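## Task

Set the foam block down on the desk, release it and pull the robot away. The robot must not topple or be left leaning, or the task fails. The block has to stay on the desk by itself; if only the robot holds it there, it is not done.

## Robot and tools

Robot: a wheeled base with a vertical column, a tilting head with cameras, and two six-joint arms, each ending in a two-finger parallel gripper. Folded, it measures 0.73 m long, 0.62 m wide and 1.88 m tall, and its front sits 0.40 m ahead of the column. The base drives straight or turns in place; it cannot move sideways. A loose object may occasionally be nudged by something outside the robot.

Frames: the base frame has its origin on the floor between the drive wheels, under the column, with x forward, y left and z up. Hand positions (left_hand, right_hand) are reported in this frame. Each marks where the fingers meet; the tips reach 8 mm further. The hand's z axis runs along the fingers, and its y axis runs along the opening direction. The odometry frame is the base frame as it stood at the start of the scene.

execute_actions: "actions" is a list holding one action or none. An empty list just reports state and images. An action may contain the following keys; its motions start together and may finish at different times.
- "base": exactly one relative command. translate_m is a straight drive in metres, -3 to 3, with forward positive. rotate_rad is a turn on the spot in radians, -3.2 to 3.2, with left (counter-clockwise from above) positive.
- "joints": absolute targets keyed by name. Arm and head joints are in radians; gripper openings are in metres.
- "speeds": optional caps on top speed for that action only. translate_m takes 0.05 to 0.8 m/s; rotate_rad takes 0.1 to 1 rad/s. The defaults are the maximums. Speeds do not slow the arms. A base move needing more than 8.667 s at its cap is refused.
"cameras" chooses which images come back: cam_head_left, cam_head_right, cam_left_wrist, cam_right_wrist, nav_camera or all. Null or omitted means all; [] means none. An unknown key, camera name or out-of-range value rejects the whole call, and nothing moves.

Joint ranges (the tolerance for counting as reached is in brackets):
- head_tilt_rad: -0.61 to 1.308 (0.03). 0 is roughly level; positive tilts down.
- joint1: -2.879 to 2.879 (0.045).
- joint2: 0 to 3.141 (0.14).
- joint3: 0 to 3.019 (0.09).
- joint4: -1.692 to 1.57 (0.055).
- joint5: -1.57 to 1.57 (0.03). It swings the hand sideways; positive is toward the robot's right.
- joint6: -2.094 to 2.094 (0.035). It rolls the hand; positive is clockwise viewed from behind.
- gripper_m: 0 (closed) to 0.093 (0.003), measured as the fingertip gap.
The same ranges apply to left_ and right_ names.

Arm geometry (approximate): left joint1 = -1.57 or right joint1 = 1.57, with joints 5 and 6 at 0, puts the arm in a forward vertical plane 0.23 m to that side of the column. Let a = j2 - 0.35, b = 1.05 + j2 - j3 and c = b - j4, where c = 1.57 means the fingers point straight down. The hand is then 0.12 + 0.39 sin a + 0.38 cos b + 0.25 cos c m ahead and 1.46 + 0.39 cos a - 0.38 sin b - 0.25 sin c m up. For example, j2, j3, j4 = 0.93, 0.78, 0.14 gives about 0.60 m ahead and 1.21 m up. The real hand tends to end up to 5 cm lower and closer to the column, or about 12 cm with a heavy or far load. An empty hand reaches about 1 m from the shoulder and no lower than about 0.47 m, so it cannot reach the floor.

Loads with fingers down: up to 3.2 kg near 0.4 m ahead at 0.65 to 1.2 m up; 2 kg out to 0.6 m; 1 kg out to 0.8 m at 0.9 to 1.2 m up; 0.3 kg out to 0.6 m at 0.65 to 1.6 m up. A gripper holds roughly 2 to 6 kg. Loads that are too heavy, or that are held with the fingers flatter than about 1.2 rad below horizontal, sag.

Gripping: the fingers are 7 cm long, and the gripper body is 10 by 7 cm. The wrist camera sticks out 11 cm on one side. To grasp, command an opening smaller than the object; "off_target" is then expected. An opening that stays 0.002 m or more above its target means something is held. Changes under about 0.03 rad (0.08 rad for joints 2 and 3) may not move a joint at all. For gentle contact, step about 0.05 rad per call, counting each step from the last target.

Results: base_status and joint_status report how each motion ended:
- done: reached.
- off_target: stopped short, possibly still pushing.
- time_out: stopped at the time limit; the arm keeps its target or a nearby one.
- contact_stop: base only; a wheel stalled against something.
- not_followed / "joint command not followed": a safety check blocked arm targets because of nearness to the other arm, the body or an obstacle. To clear it, move those joints at least 0.05 rad back, or move the other arm away.
Also reported:
- on_its_own: things not commanded by the call; "held at" is a target, not a position.
- joint_positions and left_hand/right_hand (position plus quat_wxyz).
- base_odometry: from wheel turns, so slips count as travel.
- turned_by_wheels vs turned_by_imu: a clear mismatch means a collision or slip.
- base_tilt in degrees.
- motor_effort for the wheels in percent, with the peak in brackets.
- wheel_motors_off: 1 while an overload cut is active.
- Motor temperatures, plus MOTOR HOT (85 °C) and OVER-TEMPERATURE FAULT (100 °C; that arm drops).
- pictures: the image order.

wait: seconds from 0 to 10, with nothing new commanded; it returns state and images.
zoom_image: camera plus region [x0, y0, x1, y1] in pixels from the top-left corner, at most 504 by 504, taken from that camera's latest full image.
read_manual: section "licences" returns licence text only.
finished_scene: scene is the current scene's number. It ends that scene for good and reports success; call it only once the object rests freely on the desk.

Avoid:
- Arms striking or pressing each other; a hard press ends the run.
- Long hard pushing by the base, which cuts the wheel motors for 2 s.
- Arms straining against things, which overheats motors. To relieve an arm, resend its current joint positions as targets; a held load will sink a little.
- Drops, slams and knocking things over.
If the base stalls, back off 0.05 m before turning. Table tops 0.30 to 1.20 m high can pass over the base and hit the column.

Each tool is called after "Emit:" as name(argument=value, ...) on one line, values as JSON.

## Session

I'll start by looking at the scene.

Emit:
execute_actions(actions=[])

Scene clock: 0.00 s.
Motor temperatures (°C, as the motors report them): left_arm=[21 21 23 22 21 23] | right_arm=[23 22 21 23 21 24]
base_odometry: x=+0.000 y=+0.000 heading=+0.000 (m, m, rad; odometry frame)
turned_by_wheels: +0.000 (rad since the last result)
turned_by_imu: +0.000 (rad since the last result)
base_tilt: forward=-0.5 right=+0.2 (deg)
base_status: not commanded
joint_positions: head_tilt_rad=+0.867 left_joint1_rad=-1.555 left_joint2_rad=+0.860 left_joint3_rad=+0.387 left_joint4_rad=-0.985 left_joint5_rad=+0.014 left_joint6_rad=+0.010 left_gripper_m=+0.094 right_joint1_rad=+1.565 right_joint2_rad=+0.892 right_joint3_rad=+0.405 right_joint4_rad=-0.916 right_joint5_rad=-0.020 right_joint6_rad=-0.112 right_gripper_m=+0.095
joint_status: not commanded
wheel_motors_off: 0
motor_effort: left_wheel=+1 right_wheel=+1 (%)
left_hand: x=+0.1349 y=+0.2252 z=+1.2638 quat_wxyz=(+0.450, +0.005, -0.893, +0.004) (m; base frame)
right_hand: x=+0.1487 y=-0.2234 z=+1.2466 quat_wxyz=(+0.424, +0.044, -0.904, -0.031) (m; base frame)
pictures: cam_head_left, cam_head_right, cam_left_wrist, cam_right_wrist, nav_camera
Images, in order (width x height): cam_head_left 896x504, cam_head_right 896x504, cam_left_wrist 504x504, cam_right_wrist 504x504, nav_camera 896x504.

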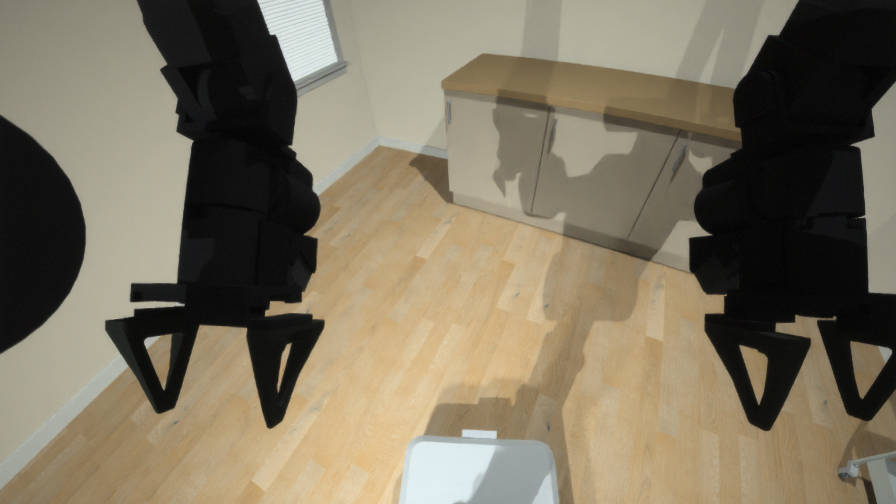

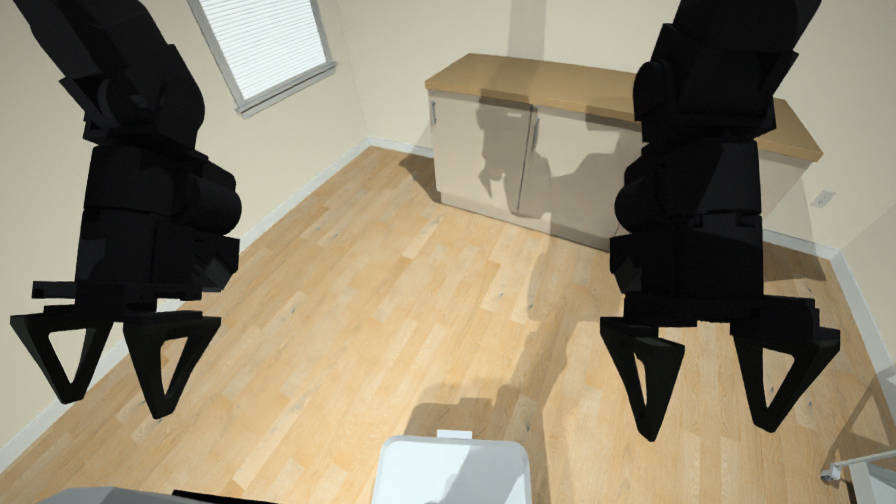

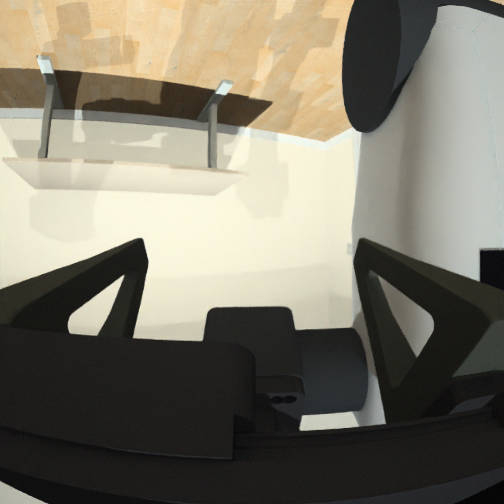

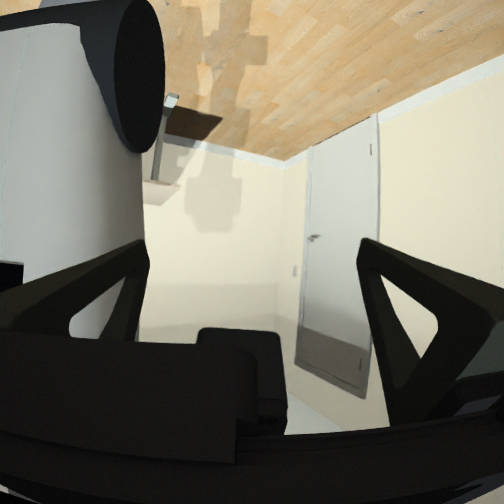

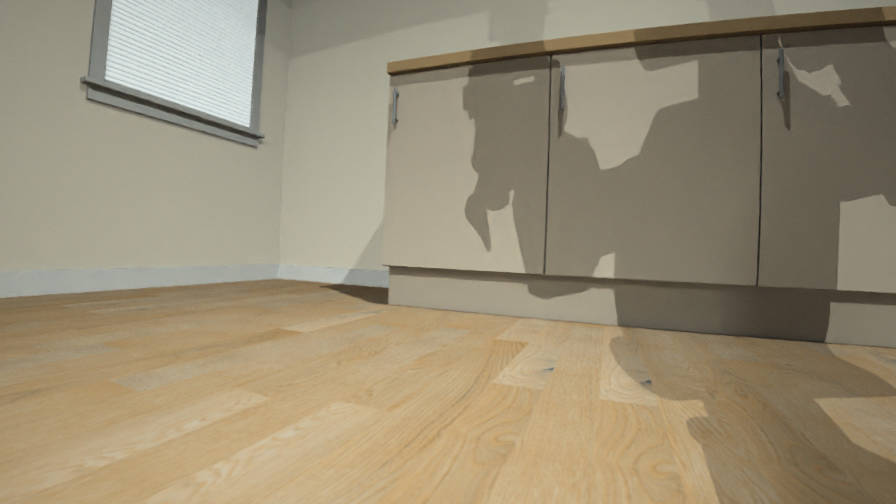

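Emit:
zoom_image(camera="cam_head_right", region=[696, 354, 896, 504])

Emit:
zoom_image(camera="cam_left_wrist", region=[0, 0, 360, 260])

Region (696, 354, 896, 504) of cam_head_right's 896x504 image, scaled by 2.520, with more detail than that image has; it fills the top 378 rows of this view, and the rest is white.

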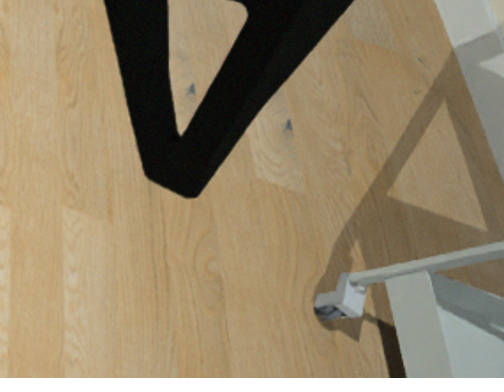

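Region (0, 0, 360, 260) of cam_left_wrist's 504x504 image, scaled by 1.400, with more detail than that image has.

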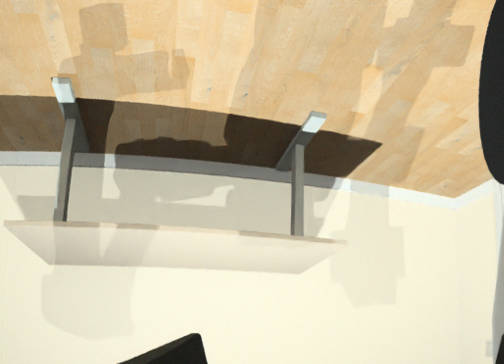

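Emit:
execute_actions(actions=[{"base": {"rotate_rad": -1.6}, "joints": {"head_tilt_rad": 0.65}}], cameras=["cam_head_left", "cam_head_right", "nav_camera"])

Scene clock: 12.50 s.
Motor temperatures (°C, as the motors report them): left_arm=[21 21 23 22 21 23] | right_arm=[23 22 21 23 21 24]
base_odometry: x=+0.000 y=+0.000 heading=-1.600 (m, m, rad; odometry frame)
turned_by_wheels: -1.600 (rad since the last result)
turned_by_imu: -1.589 (rad since the last result)
base_tilt: forward=-0.4 right=+0.2 (deg)
base_status: done
joint_positions: head_tilt_rad=+0.667 left_joint1_rad=-1.555 left_joint2_rad=+0.860 left_joint3_rad=+0.387 left_joint4_rad=-0.985 left_joint5_rad=+0.014 left_joint6_rad=+0.010 left_gripper_m=+0.094 right_joint1_rad=+1.565 right_joint2_rad=+0.892 right_joint3_rad=+0.405 right_joint4_rad=-0.916 right_joint5_rad=-0.020 right_joint6_rad=-0.112 right_gripper_m=+0.095
joint_status: all done
wheel_motors_off: 0
motor_effort: left_wheel=+2(33) right_wheel=-1(22) (%)
left_hand: x=+0.1349 y=+0.2252 z=+1.2638 quat_wxyz=(+0.450, +0.005, -0.893, +0.004) (m; base frame)
right_hand: x=+0.1487 y=-0.2234 z=+1.2466 quat_wxyz=(+0.424, +0.044, -0.904, -0.031) (m; base frame)
pictures: cam_head_left, cam_head_right, nav_camera
camera_calibration (this result's frames):
cam_head_left: T_world_to_cam=[[0.0758329, -0.996362, -0.0388842, 0.0883841], [-0.586733, -0.0130576, -0.809675, 1.27331], [0.806222, 0.0842146, -0.585589, 0.792388], [0, 0, 0, 1]] pos_world=[0.101553, 0.0379583, 1.49842]
cam_head_right: T_world_to_cam=[[0.0879576, -0.995698, -0.0291478, -0.0158372], [-0.582795, -0.0277081, -0.812147, 1.2773], [0.807845, 0.0884217, -0.582724, 0.790582], [0, 0, 0, 1]] pos_world=[0.107126, -0.0502822, 1.49758]
Images, in order (width x height): cam_head_left 896x504, cam_head_right 896x504, nav_camera 896x504.

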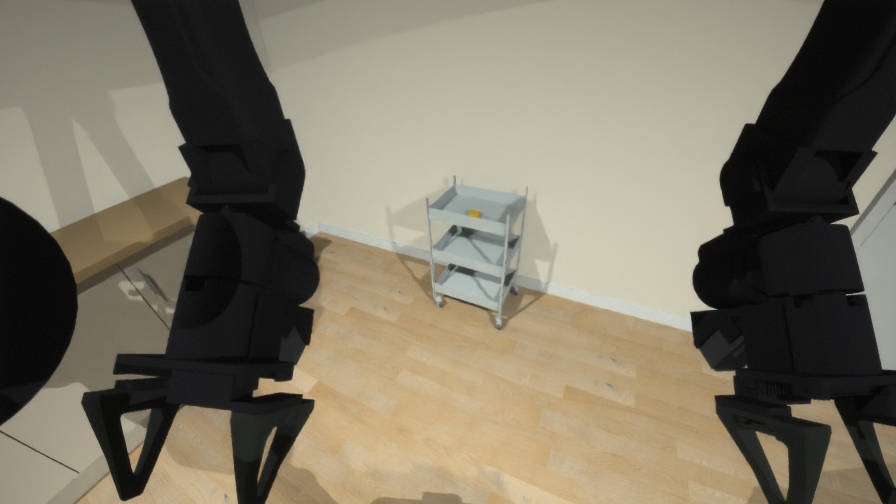

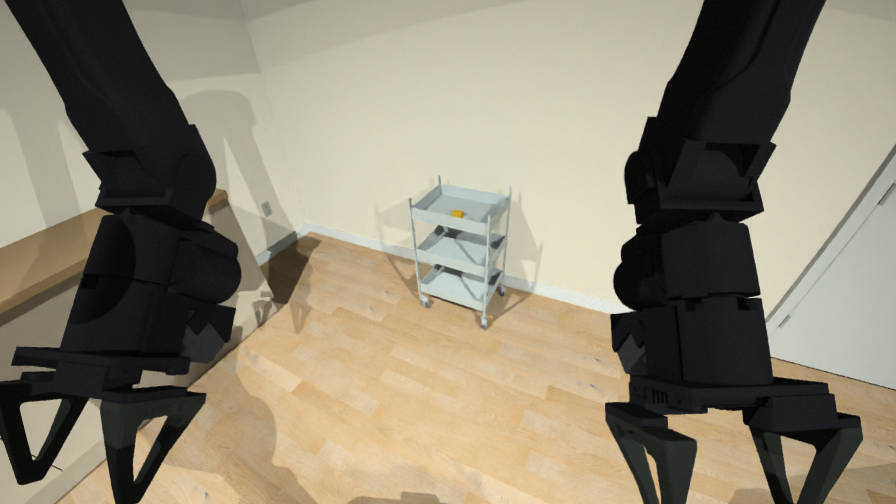

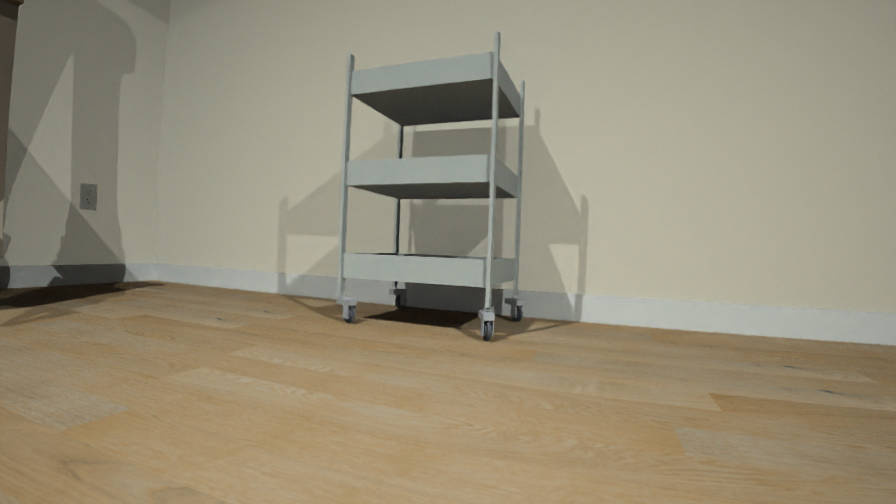

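Emit:
zoom_image(camera="cam_head_left", region=[410, 160, 550, 340])

Emit:
zoom_image(camera="cam_head_right", region=[390, 160, 530, 340])

Emit:
zoom_image(camera="nav_camera", region=[310, 20, 560, 360])

Region (410, 160, 550, 340) of cam_head_left's 896x504 image, scaled by 2.800, with more detail than that image has.

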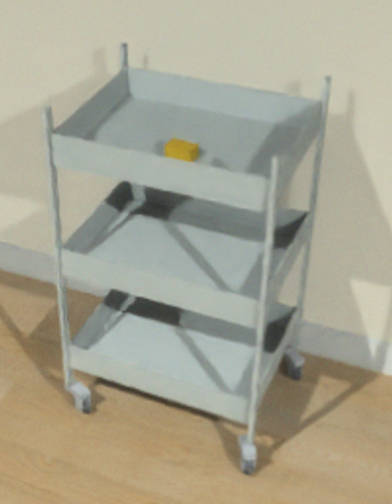

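Region (390, 160, 530, 340) of cam_head_right's 896x504 image, scaled by 2.800, with more detail than that image has.

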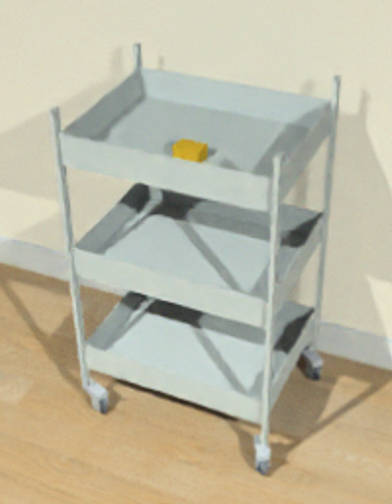

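Region (310, 20, 560, 360) of nav_camera's 896x504 image, scaled by 1.482, with more detail than that image has; it fills the left 371 columns of this view, and the rest is white.

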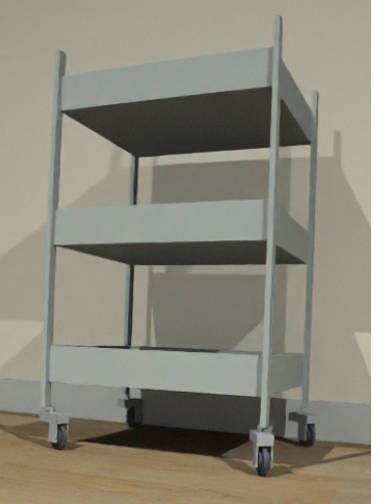

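Emit:
execute_actions(actions=[{"base": {"rotate_rad": 0.168}}], cameras=["cam_head_left", "cam_head_right", "nav_camera"])

Scene clock: 133.63 s.
Motor temperatures (°C, as the motors report them): left_arm=[21 22 23 22 21 23] | right_arm=[23 23 21 23 21 24]
base_odometry: x=+0.000 y=+0.000 heading=-1.432 (m, m, rad; odometry frame)
turned_by_wheels: +0.167 (rad since the last result)
turned_by_imu: +0.167 (rad since the last result)
base_tilt: forward=-0.6 right=+0.1 (deg)
base_status: done
joint_positions: head_tilt_rad=+0.667 left_joint1_rad=-1.555 left_joint2_rad=+0.860 left_joint3_rad=+0.387 left_joint4_rad=-0.985 left_joint5_rad=+0.014 left_joint6_rad=+0.010 left_gripper_m=+0.094 right_joint1_rad=+1.565 right_joint2_rad=+0.892 right_joint3_rad=+0.405 right_joint4_rad=-0.916 right_joint5_rad=-0.020 right_joint6_rad=-0.112 right_gripper_m=+0.095
joint_status: not commanded
wheel_motors_off: 0
motor_effort: left_wheel=-2(21) right_wheel=+1(18) (%)
left_hand: x=+0.1349 y=+0.2252 z=+1.2638 quat_wxyz=(+0.450, +0.005, -0.893, +0.004) (m; base frame)
right_hand: x=+0.1487 y=-0.2234 z=+1.2466 quat_wxyz=(+0.424, +0.044, -0.904, -0.031) (m; base frame)
pictures: cam_head_left, cam_head_right, nav_camera
camera_calibration (this result's frames):
cam_head_left: T_world_to_cam=[[0.0758336, -0.996362, -0.0388827, 0.0883818], [-0.586717, -0.0130576, -0.809686, 1.27333], [0.806233, 0.0842146, -0.585573, 0.792363], [0, 0, 0, 1]] pos_world=[0.101553, 0.0379583, 1.49842]
cam_head_right: T_world_to_cam=[[0.0879581, -0.995698, -0.0291461, -0.0158399], [-0.582779, -0.0277081, -0.812158, 1.27731], [0.807857, 0.0884217, -0.582708, 0.790556], [0, 0, 0, 1]] pos_world=[0.107127, -0.0502822, 1.49758]
Images, in order (width x height): cam_head_left 896x504, cam_head_right 896x504, nav_camera 896x504.

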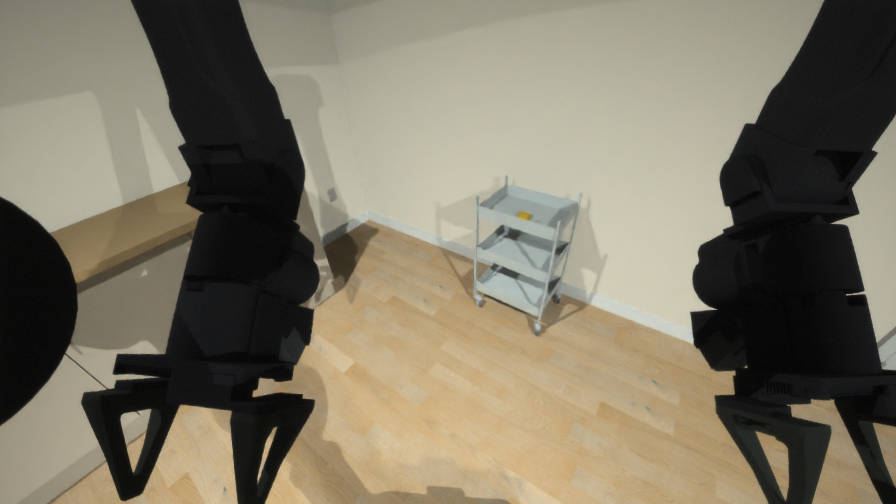

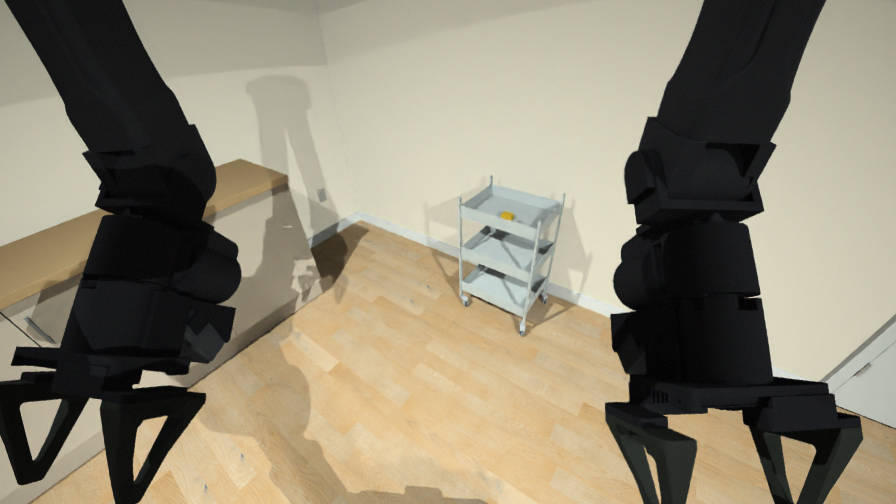

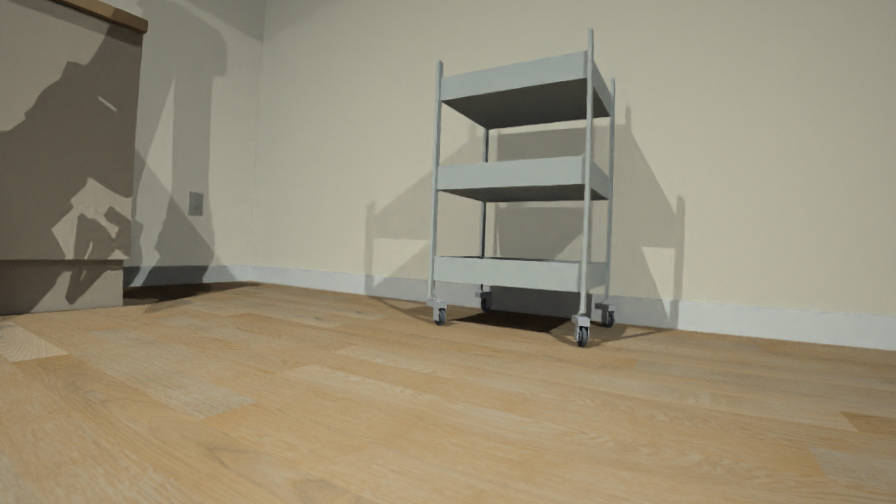

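Emit:
execute_actions(actions=[{"base": {"translate_m": 0.93}, "joints": {"head_tilt_rad": 1.02, "right_joint1_rad": 1.57, "right_joint2_rad": 1.8, "right_joint3_rad": 1.48, "right_joint4_rad": -0.19, "right_joint5_rad": 0.0, "right_joint6_rad": -0.95, "right_gripper_m": 0.093}}])

Scene clock: 141.63 s.
Motor temperatures (°C, as the motors report them): left_arm=[21 22 23 22 21 23] | right_arm=[23 24 21 23 21 24]
base_odometry: x=+0.128 y=-0.921 heading=-1.433 (m, m, rad; odometry frame)
turned_by_wheels: -0.001 (rad since the last result)
turned_by_imu: -0.001 (rad since the last result)
base_tilt: forward=-0.6 right=+0.3 (deg)
base_status: done
joint_positions: head_tilt_rad=+1.020 left_joint1_rad=-1.555 left_joint2_rad=+0.860 left_joint3_rad=+0.387 left_joint4_rad=-0.985 left_joint5_rad=+0.014 left_joint6_rad=+0.010 left_gripper_m=+0.094 right_joint1_rad=+1.565 right_joint2_rad=+1.797 right_joint3_rad=+1.477 right_joint4_rad=-0.198 right_joint5_rad=-0.002 right_joint6_rad=-0.943 right_gripper_m=+0.093
joint_status: all done
wheel_motors_off: 0
motor_effort: left_wheel=-1(43) right_wheel=+2(45) (%)
left_hand: x=+0.1349 y=+0.2252 z=+1.2638 quat_wxyz=(+0.450, +0.005, -0.893, +0.004) (m; base frame)
right_hand: x=+0.5841 y=-0.2297 z=+0.8821 quat_wxyz=(-0.001, +0.453, -0.892, +0.002) (m; base frame)
pictures: cam_head_left, cam_head_right, cam_left_wrist, cam_right_wrist, nav_camera
camera_calibration (this result's frames):
cam_head_left: T_world_to_cam=[[0.0576985, -0.996362, -0.0627175, 0.125994], [-0.830611, -0.0130576, -0.5567, 0.895927], [0.553856, 0.0842146, -0.828342, 1.17885], [0, 0, 0, 1]] pos_world=[0.083985, 0.0379583, 1.48315]
cam_head_right: T_world_to_cam=[[0.0724428, -0.995698, -0.0577769, 0.0290272], [-0.82777, -0.0277081, -0.560383, 0.901827], [0.556371, 0.0884217, -0.826216, 1.17813], [0, 0, 0, 1]] pos_world=[0.0889242, -0.0502822, 1.48044]
cam_right_wrist: T_world_to_cam=[[0.809187, -0.587501, 0.00774232, -0.616871], [-0.477912, -0.650466, 0.590334, -0.384929], [-0.341785, -0.48139, -0.807122, 0.929271], [0, 0, 0, 1]] pos_world=[0.632812, -0.165454, 0.982048]
Images, in order (width x height): cam_head_left 896x504, cam_head_right 896x504, cam_left_wrist 504x504, cam_right_wrist 504x504, nav_camera 896x504.

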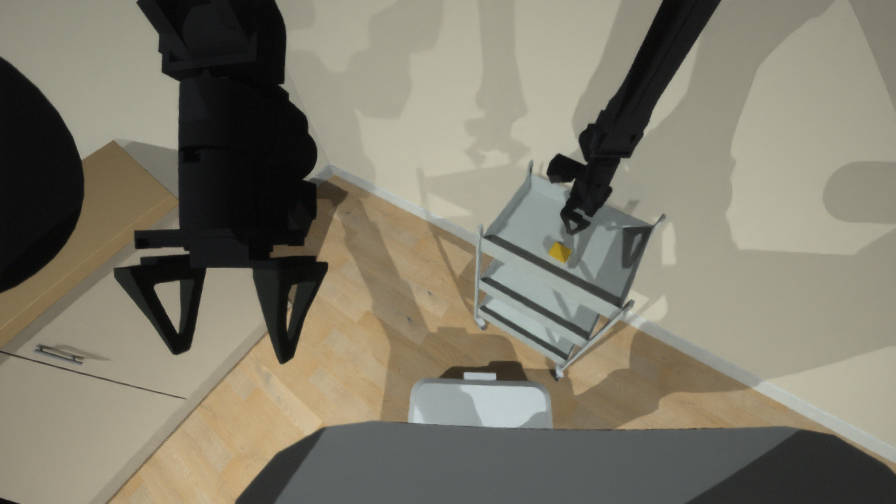

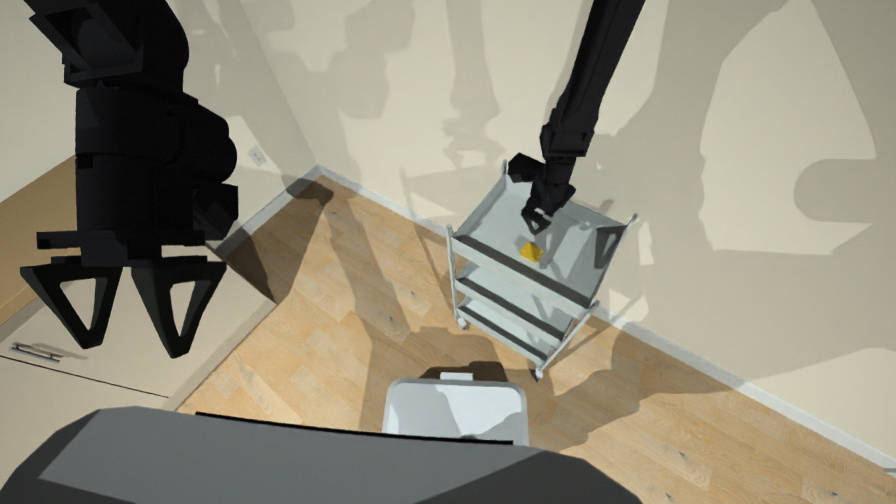

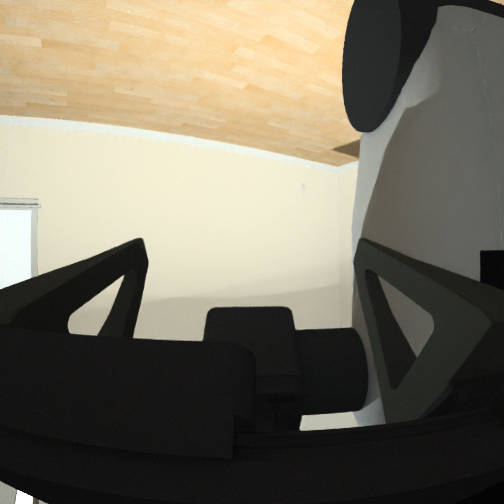

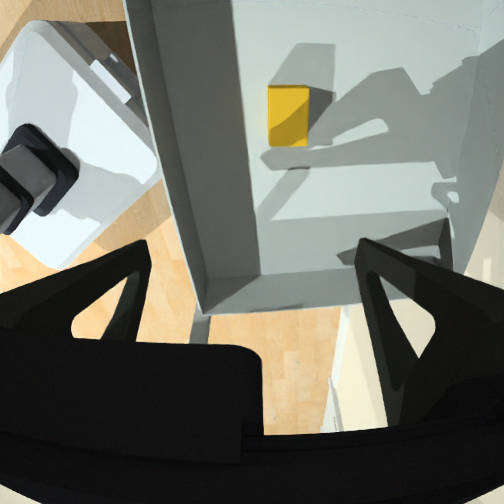

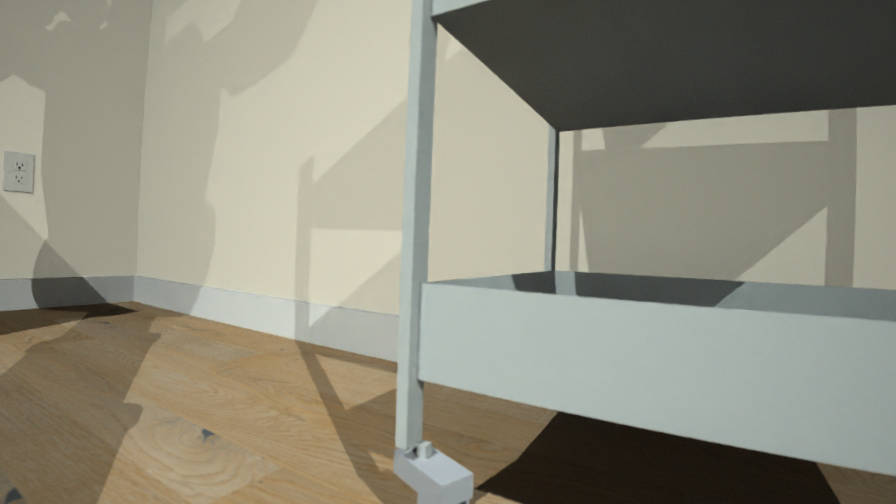

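Emit:
zoom_image(camera="cam_right_wrist", region=[220, 30, 380, 190])

Emit:
zoom_image(camera="cam_head_right", region=[470, 170, 610, 310])

Emit:
zoom_image(camera="cam_head_left", region=[500, 170, 640, 310])

Region (220, 30, 380, 190) of cam_right_wrist's 504x504 image, scaled by 3.150, with more detail than that image has.

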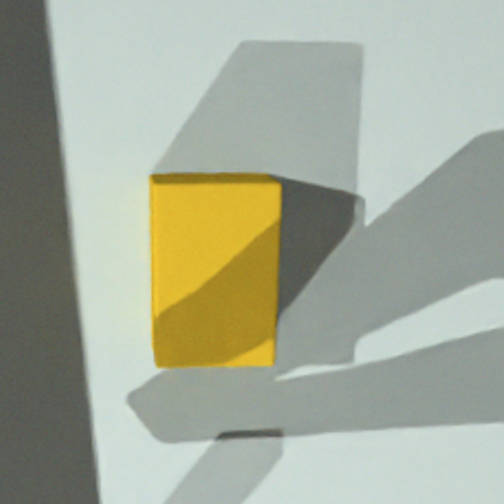

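Region (470, 170, 610, 310) of cam_head_right's 896x504 image, scaled by 3.600, with more detail than that image has.

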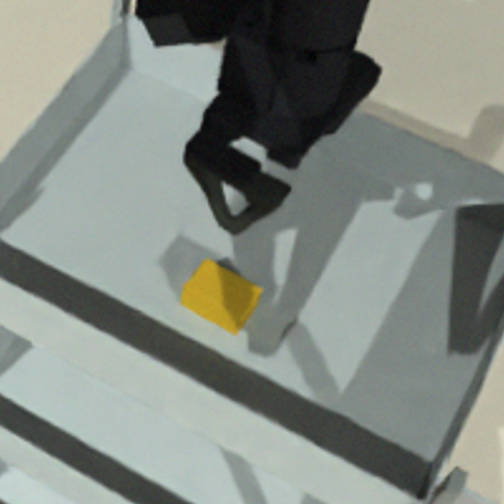

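Region (500, 170, 640, 310) of cam_head_left's 896x504 image, scaled by 3.600, with more detail than that image has.

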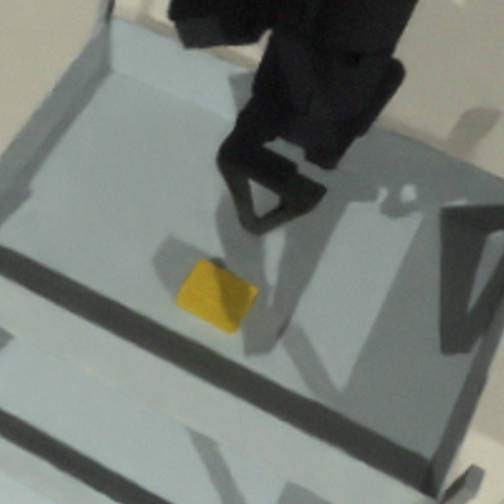

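Emit:
execute_actions(actions=[{"base": {"translate_m": 0.04}, "joints": {"right_joint2_rad": 2.153, "right_joint3_rad": 1.859, "right_joint4_rad": -0.227}}], cameras=["cam_head_left", "cam_head_right", "cam_right_wrist"])

Scene clock: 193.97 s.
Motor temperatures (°C, as the motors report them): left_arm=[21 22 23 22 21 23] | right_arm=[23 27 21 23 21 24]
base_odometry: x=+0.134 y=-0.961 heading=-1.433 (m, m, rad; odometry frame)
turned_by_wheels: -0.001 (rad since the last result)
turned_by_imu: -0.001 (rad since the last result)
base_tilt: forward=-0.7 right=+0.2 (deg)
base_status: done
joint_positions: head_tilt_rad=+1.021 left_joint1_rad=-1.555 left_joint2_rad=+0.859 left_joint3_rad=+0.388 left_joint4_rad=-0.985 left_joint5_rad=+0.014 left_joint6_rad=+0.010 left_gripper_m=+0.094 right_joint1_rad=+1.565 right_joint2_rad=+2.158 right_joint3_rad=+1.849 right_joint4_rad=-0.223 right_joint5_rad=-0.002 right_joint6_rad=-0.943 right_gripper_m=+0.093
joint_status: all done
wheel_motors_off: 0
motor_effort: left_wheel=-1(37) right_wheel=+1(31) (%)
left_hand: x=+0.1351 y=+0.2252 z=+1.2638 quat_wxyz=(+0.450, +0.005, -0.893, +0.004) (m; base frame)
right_hand: x=+0.5765 y=-0.2304 z=+0.7453 quat_wxyz=(+0.005, +0.453, -0.892, -0.001) (m; base frame)
pictures: cam_head_left, cam_head_right, cam_right_wrist
camera_calibration (this result's frames):
cam_head_left: T_world_to_cam=[[0.05768, -0.996362, -0.0627345, 0.126021], [-0.830775, -0.0130576, -0.556456, 0.895558], [0.553612, 0.0842146, -0.828505, 1.17911], [0, 0, 0, 1]] pos_world=[0.0839682, 0.0379583, 1.48314]
cam_head_right: T_world_to_cam=[[0.0724258, -0.995698, -0.0577982, 0.0290609], [-0.827935, -0.0277081, -0.560139, 0.90146], [0.556127, 0.0884217, -0.82638, 1.1784], [0, 0, 0, 1]] pos_world=[0.0889066, -0.0502822, 1.48043]
cam_right_wrist: T_world_to_cam=[[0.809397, -0.587252, -0.00339812, -0.601802], [-0.469559, -0.650638, 0.596812, -0.317966], [-0.35269, -0.481462, -0.802374, 0.818624], [0, 0, 0, 1]] pos_world=[0.626513, -0.166154, 0.844564]
Images, in order (width x height): cam_head_left 896x504, cam_head_right 896x504, cam_right_wrist 504x504.

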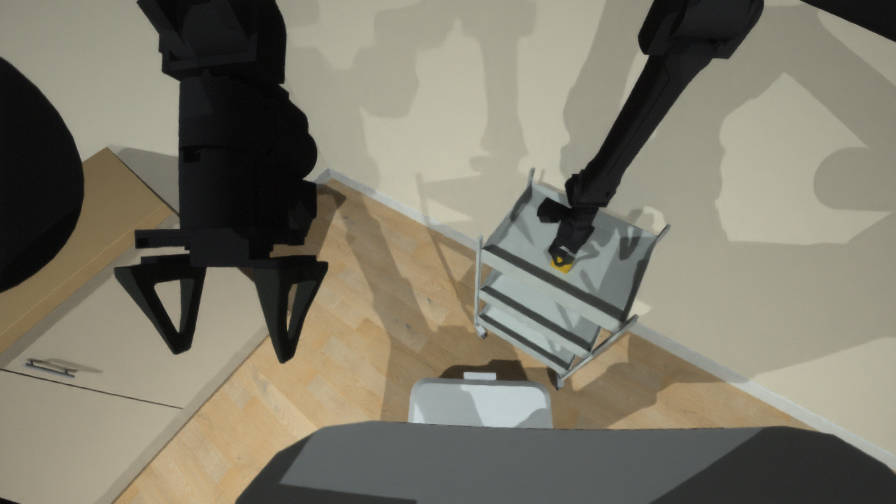

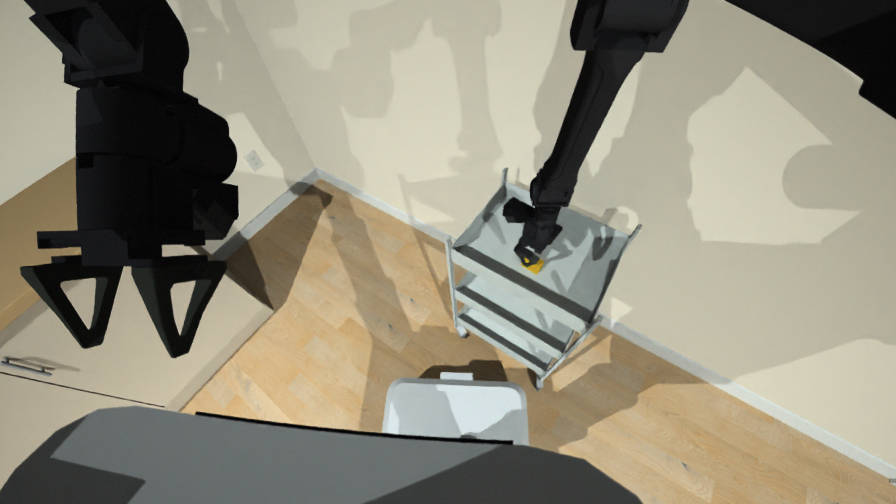

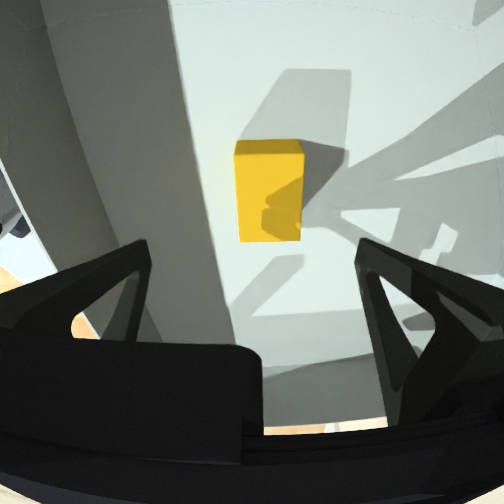

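Emit:
zoom_image(camera="cam_right_wrist", region=[130, 100, 380, 290])

Region (130, 100, 380, 290) of cam_right_wrist's 504x504 image, scaled by 2.016, with more detail than that image has; it fills the top 383 rows of this view, and the rest is white.

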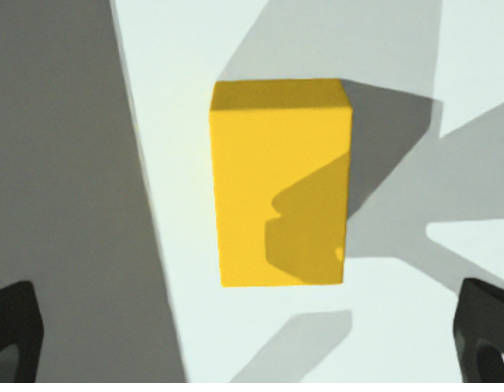

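Emit:
execute_actions(actions=[{"joints": {"right_joint2_rad": 2.345, "right_joint3_rad": 2.148, "right_joint4_rad": -0.323}}], cameras=["cam_head_right", "cam_right_wrist"])

Scene clock: 214.13 s.
Motor temperatures (°C, as the motors report them): left_arm=[21 22 23 22 21 23] | right_arm=[23 28 21 23 21 24]
base_odometry: x=+0.134 y=-0.961 heading=-1.433 (m, m, rad; odometry frame)
turned_by_wheels: +0.000 (rad since the last result)
turned_by_imu: -0.001 (rad since the last result)
base_tilt: forward=-0.4 right=+0.2 (deg)
base_status: not commanded
joint_positions: head_tilt_rad=+1.021 left_joint1_rad=-1.555 left_joint2_rad=+0.859 left_joint3_rad=+0.388 left_joint4_rad=-0.985 left_joint5_rad=+0.014 left_joint6_rad=+0.010 left_gripper_m=+0.094 right_joint1_rad=+1.565 right_joint2_rad=+2.336 right_joint3_rad=+2.132 right_joint4_rad=-0.315 right_joint5_rad=-0.002 right_joint6_rad=-0.943 right_gripper_m=+0.093
joint_status: all done
wheel_motors_off: 0
motor_effort: left_wheel=-1(1) right_wheel=+1(1) (%)
left_hand: x=+0.1351 y=+0.2252 z=+1.2638 quat_wxyz=(+0.450, +0.005, -0.893, +0.004) (m; base frame)
right_hand: x=+0.5966 y=-0.2308 z=+0.6912 quat_wxyz=(-0.002, +0.453, -0.892, +0.002) (m; base frame)
pictures: cam_head_right, cam_right_wrist
camera_calibration (this result's frames):
cam_head_right: T_world_to_cam=[[0.0724258, -0.995698, -0.0577982, 0.0290609], [-0.827935, -0.0277081, -0.560139, 0.90146], [0.556127, 0.0884217, -0.82638, 1.1784], [0, 0, 0, 1]] pos_world=[0.0889066, -0.0502822, 1.48043]
cam_right_wrist: T_world_to_cam=[[0.809409, -0.58719, 0.00805194, -0.626437], [-0.477887, -0.650648, 0.590154, -0.266855], [-0.341294, -0.481524, -0.807251, 0.778711], [0, 0, 0, 1]] pos_world=[0.645286, -0.166499, 0.791145]
Images, in order (width x height): cam_head_right 896x504, cam_right_wrist 504x504.

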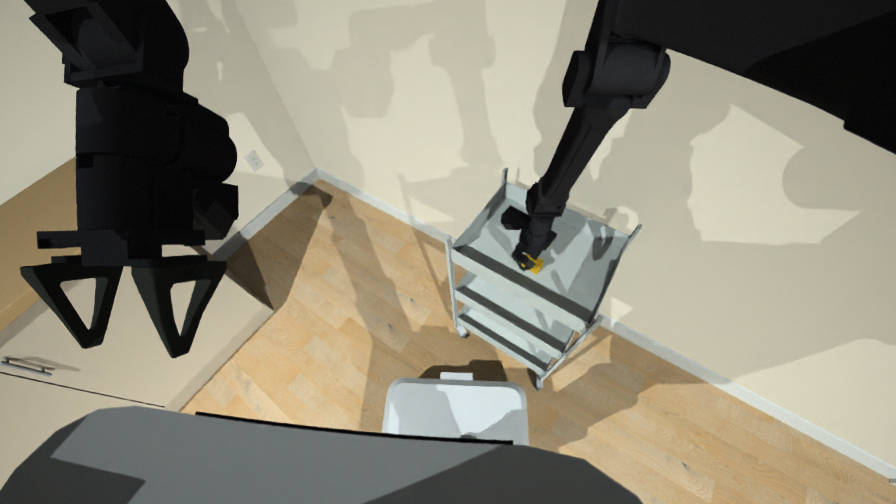

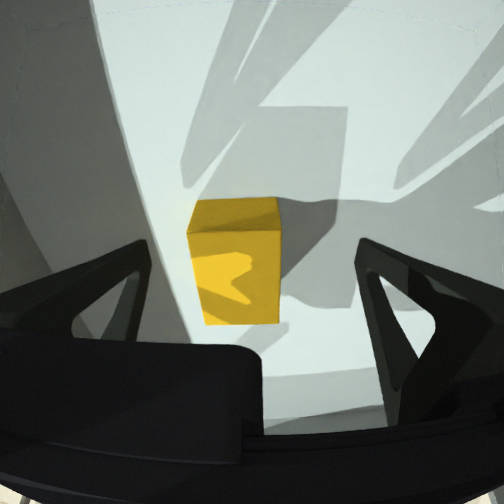

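Emit:
zoom_image(camera="cam_right_wrist", region=[120, 170, 390, 350])

Region (120, 170, 390, 350) of cam_right_wrist's 504x504 image, scaled by 1.867, with more detail than that image has.

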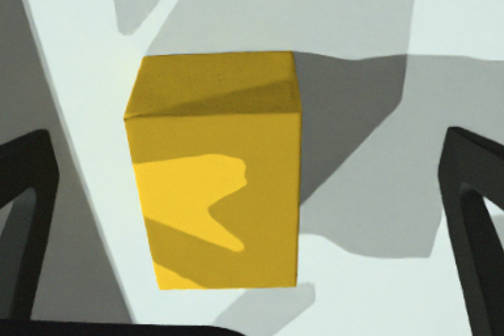

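Emit:
execute_actions(actions=[{"joints": {"right_joint2_rad": 2.362, "right_gripper_m": 0.02}}], cameras=["cam_head_right", "cam_right_wrist"])

Scene clock: 234.47 s.
Motor temperatures (°C, as the motors report them): left_arm=[21 22 23 22 21 23] | right_arm=[23 28 22 23 21 24]
base_odometry: x=+0.134 y=-0.961 heading=-1.433 (m, m, rad; odometry frame)
turned_by_wheels: +0.000 (rad since the last result)
turned_by_imu: -0.001 (rad since the last result)
base_tilt: forward=-0.5 right=+0.2 (deg)
base_status: not commanded
joint_positions: head_tilt_rad=+1.021 left_joint1_rad=-1.555 left_joint2_rad=+0.859 left_joint3_rad=+0.388 left_joint4_rad=-0.985 left_joint5_rad=+0.014 left_joint6_rad=+0.010 left_gripper_m=+0.094 right_joint1_rad=+1.565 right_joint2_rad=+2.336 right_joint3_rad=+2.132 right_joint4_rad=-0.315 right_joint5_rad=-0.002 right_joint6_rad=-0.943 right_gripper_m=+0.035
joint_status: right_gripper_m off_target (ended at +0.035, target +0.020); the others done
wheel_motors_off: 0
motor_effort: left_wheel=-1(0) right_wheel=+1(1) (%)
left_hand: x=+0.1351 y=+0.2252 z=+1.2638 quat_wxyz=(+0.450, +0.005, -0.893, +0.004) (m; base frame)
right_hand: x=+0.5966 y=-0.2308 z=+0.6912 quat_wxyz=(-0.002, +0.453, -0.892, +0.003) (m; base frame)
pictures: cam_head_right, cam_right_wrist
camera_calibration (this result's frames):
cam_head_right: T_world_to_cam=[[0.0724258, -0.995698, -0.0577982, 0.0290609], [-0.827935, -0.0277081, -0.560139, 0.90146], [0.556127, 0.0884217, -0.82638, 1.1784], [0, 0, 0, 1]] pos_world=[0.0889066, -0.0502822, 1.48043]
cam_right_wrist: T_world_to_cam=[[0.809408, -0.587189, 0.00827499, -0.626629], [-0.477887, -0.650422, 0.590403, -0.267018], [-0.341296, -0.481831, -0.807066, 0.778482], [0, 0, 0, 1]] pos_world=[0.645286, -0.166526, 0.79112]
Images, in order (width x height): cam_head_right 896x504, cam_right_wrist 504x504.

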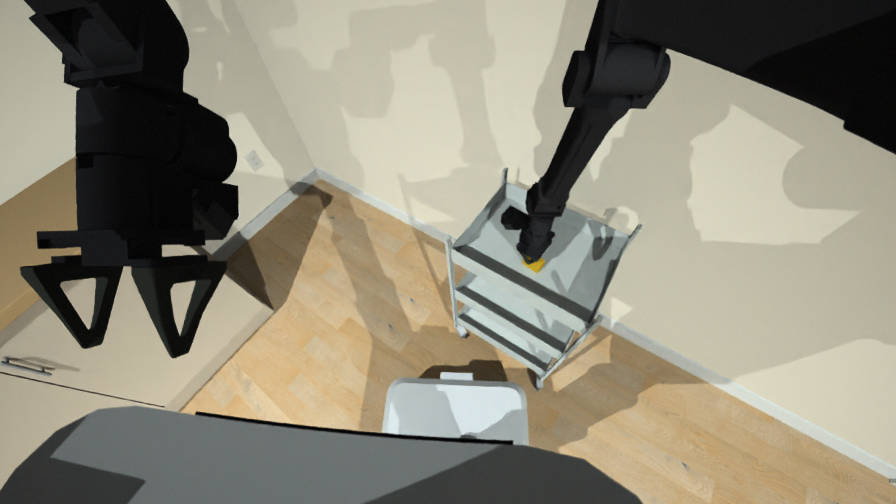

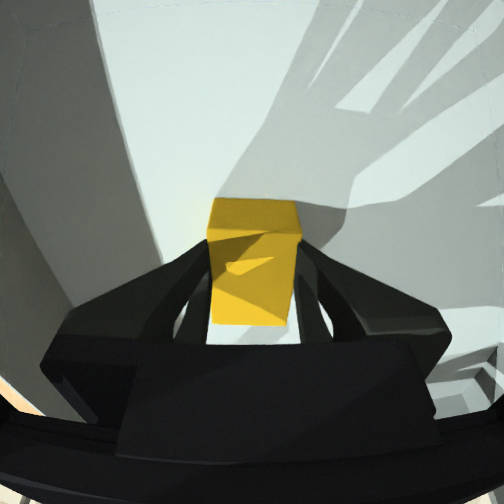

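Emit:
zoom_image(camera="cam_right_wrist", region=[160, 180, 350, 350])

Emit:
zoom_image(camera="cam_head_right", region=[490, 210, 580, 290])

Region (160, 180, 350, 350) of cam_right_wrist's 504x504 image, scaled by 2.653, with more detail than that image has; it fills the top 451 rows of this view, and the rest is white.

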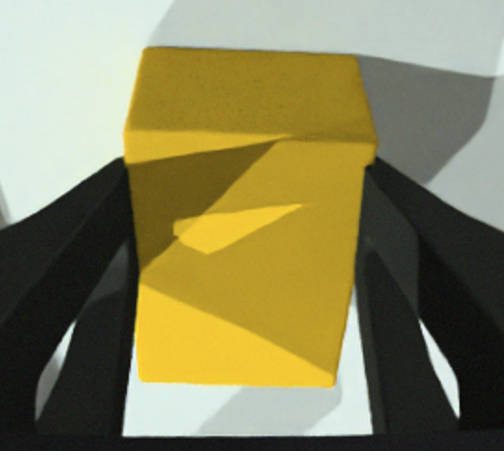

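Region (490, 210, 580, 290) of cam_head_right's 896x504 image, scaled by 5.600, with more detail than that image has.

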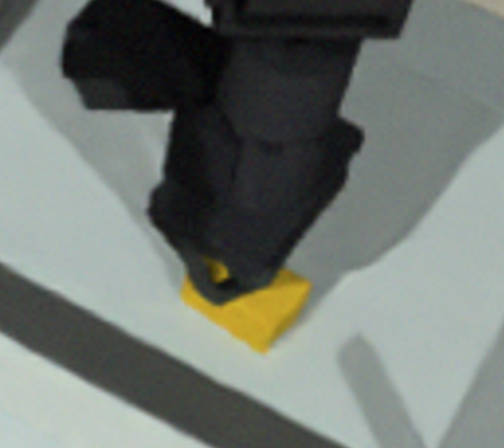

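Emit:
execute_actions(actions=[{"joints": {"right_joint2_rad": 2.395, "right_joint3_rad": 2.17, "right_gripper_m": 0.085}}], cameras=["cam_head_right", "cam_right_wrist"])

Scene clock: 268.97 s.
Motor temperatures (°C, as the motors report them): left_arm=[21 22 23 22 21 23] | right_arm=[23 28 22 23 21 24]
base_odometry: x=+0.134 y=-0.961 heading=-1.433 (m, m, rad; odometry frame)
turned_by_wheels: +0.000 (rad since the last result)
turned_by_imu: -0.001 (rad since the last result)
base_tilt: forward=-0.6 right=+0.1 (deg)
base_status: not commanded
joint_positions: head_tilt_rad=+1.021 left_joint1_rad=-1.555 left_joint2_rad=+0.859 left_joint3_rad=+0.388 left_joint4_rad=-0.985 left_joint5_rad=+0.014 left_joint6_rad=+0.010 left_gripper_m=+0.094 right_joint1_rad=+1.565 right_joint2_rad=+2.369 right_joint3_rad=+2.157 right_joint4_rad=-0.322 right_joint5_rad=-0.002 right_joint6_rad=-0.943 right_gripper_m=+0.085
joint_status: all done
wheel_motors_off: 0
motor_effort: left_wheel=-3(2) right_wheel=+1(1) (%)
left_hand: x=+0.1351 y=+0.2252 z=+1.2638 quat_wxyz=(+0.450, +0.005, -0.893, +0.004) (m; base frame)
right_hand: x=+0.5848 y=-0.2308 z=+0.6789 quat_wxyz=(+0.005, +0.453, -0.892, -0.001) (m; base frame)
pictures: cam_head_right, cam_right_wrist
camera_calibration (this result's frames):
cam_head_right: T_world_to_cam=[[0.0724258, -0.995698, -0.0577982, 0.0290609], [-0.827935, -0.0277081, -0.560139, 0.90146], [0.556127, 0.0884217, -0.82638, 1.1784], [0, 0, 0, 1]] pos_world=[0.0889066, -0.0502822, 1.48043]
cam_right_wrist: T_world_to_cam=[[0.809394, -0.587254, -0.00379399, -0.608782], [-0.469104, -0.650411, 0.597417, -0.275354], [-0.353303, -0.481766, -0.801922, 0.768088], [0, 0, 0, 1]] pos_world=[0.634943, -0.166564, 0.778138]
Images, in order (width x height): cam_head_right 896x504, cam_right_wrist 504x504.

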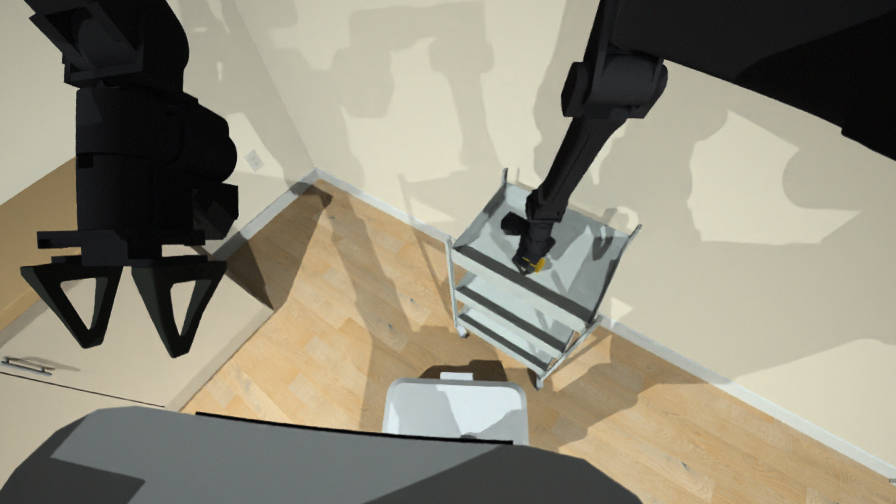

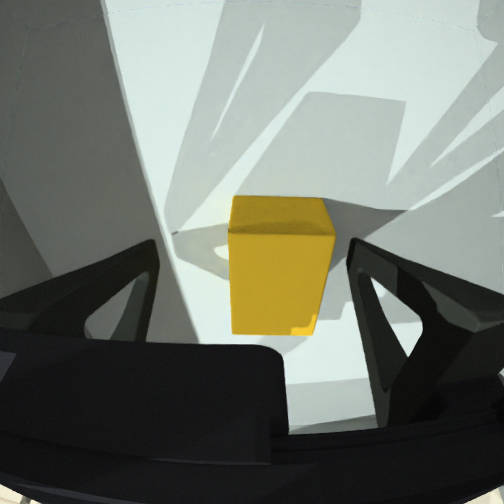

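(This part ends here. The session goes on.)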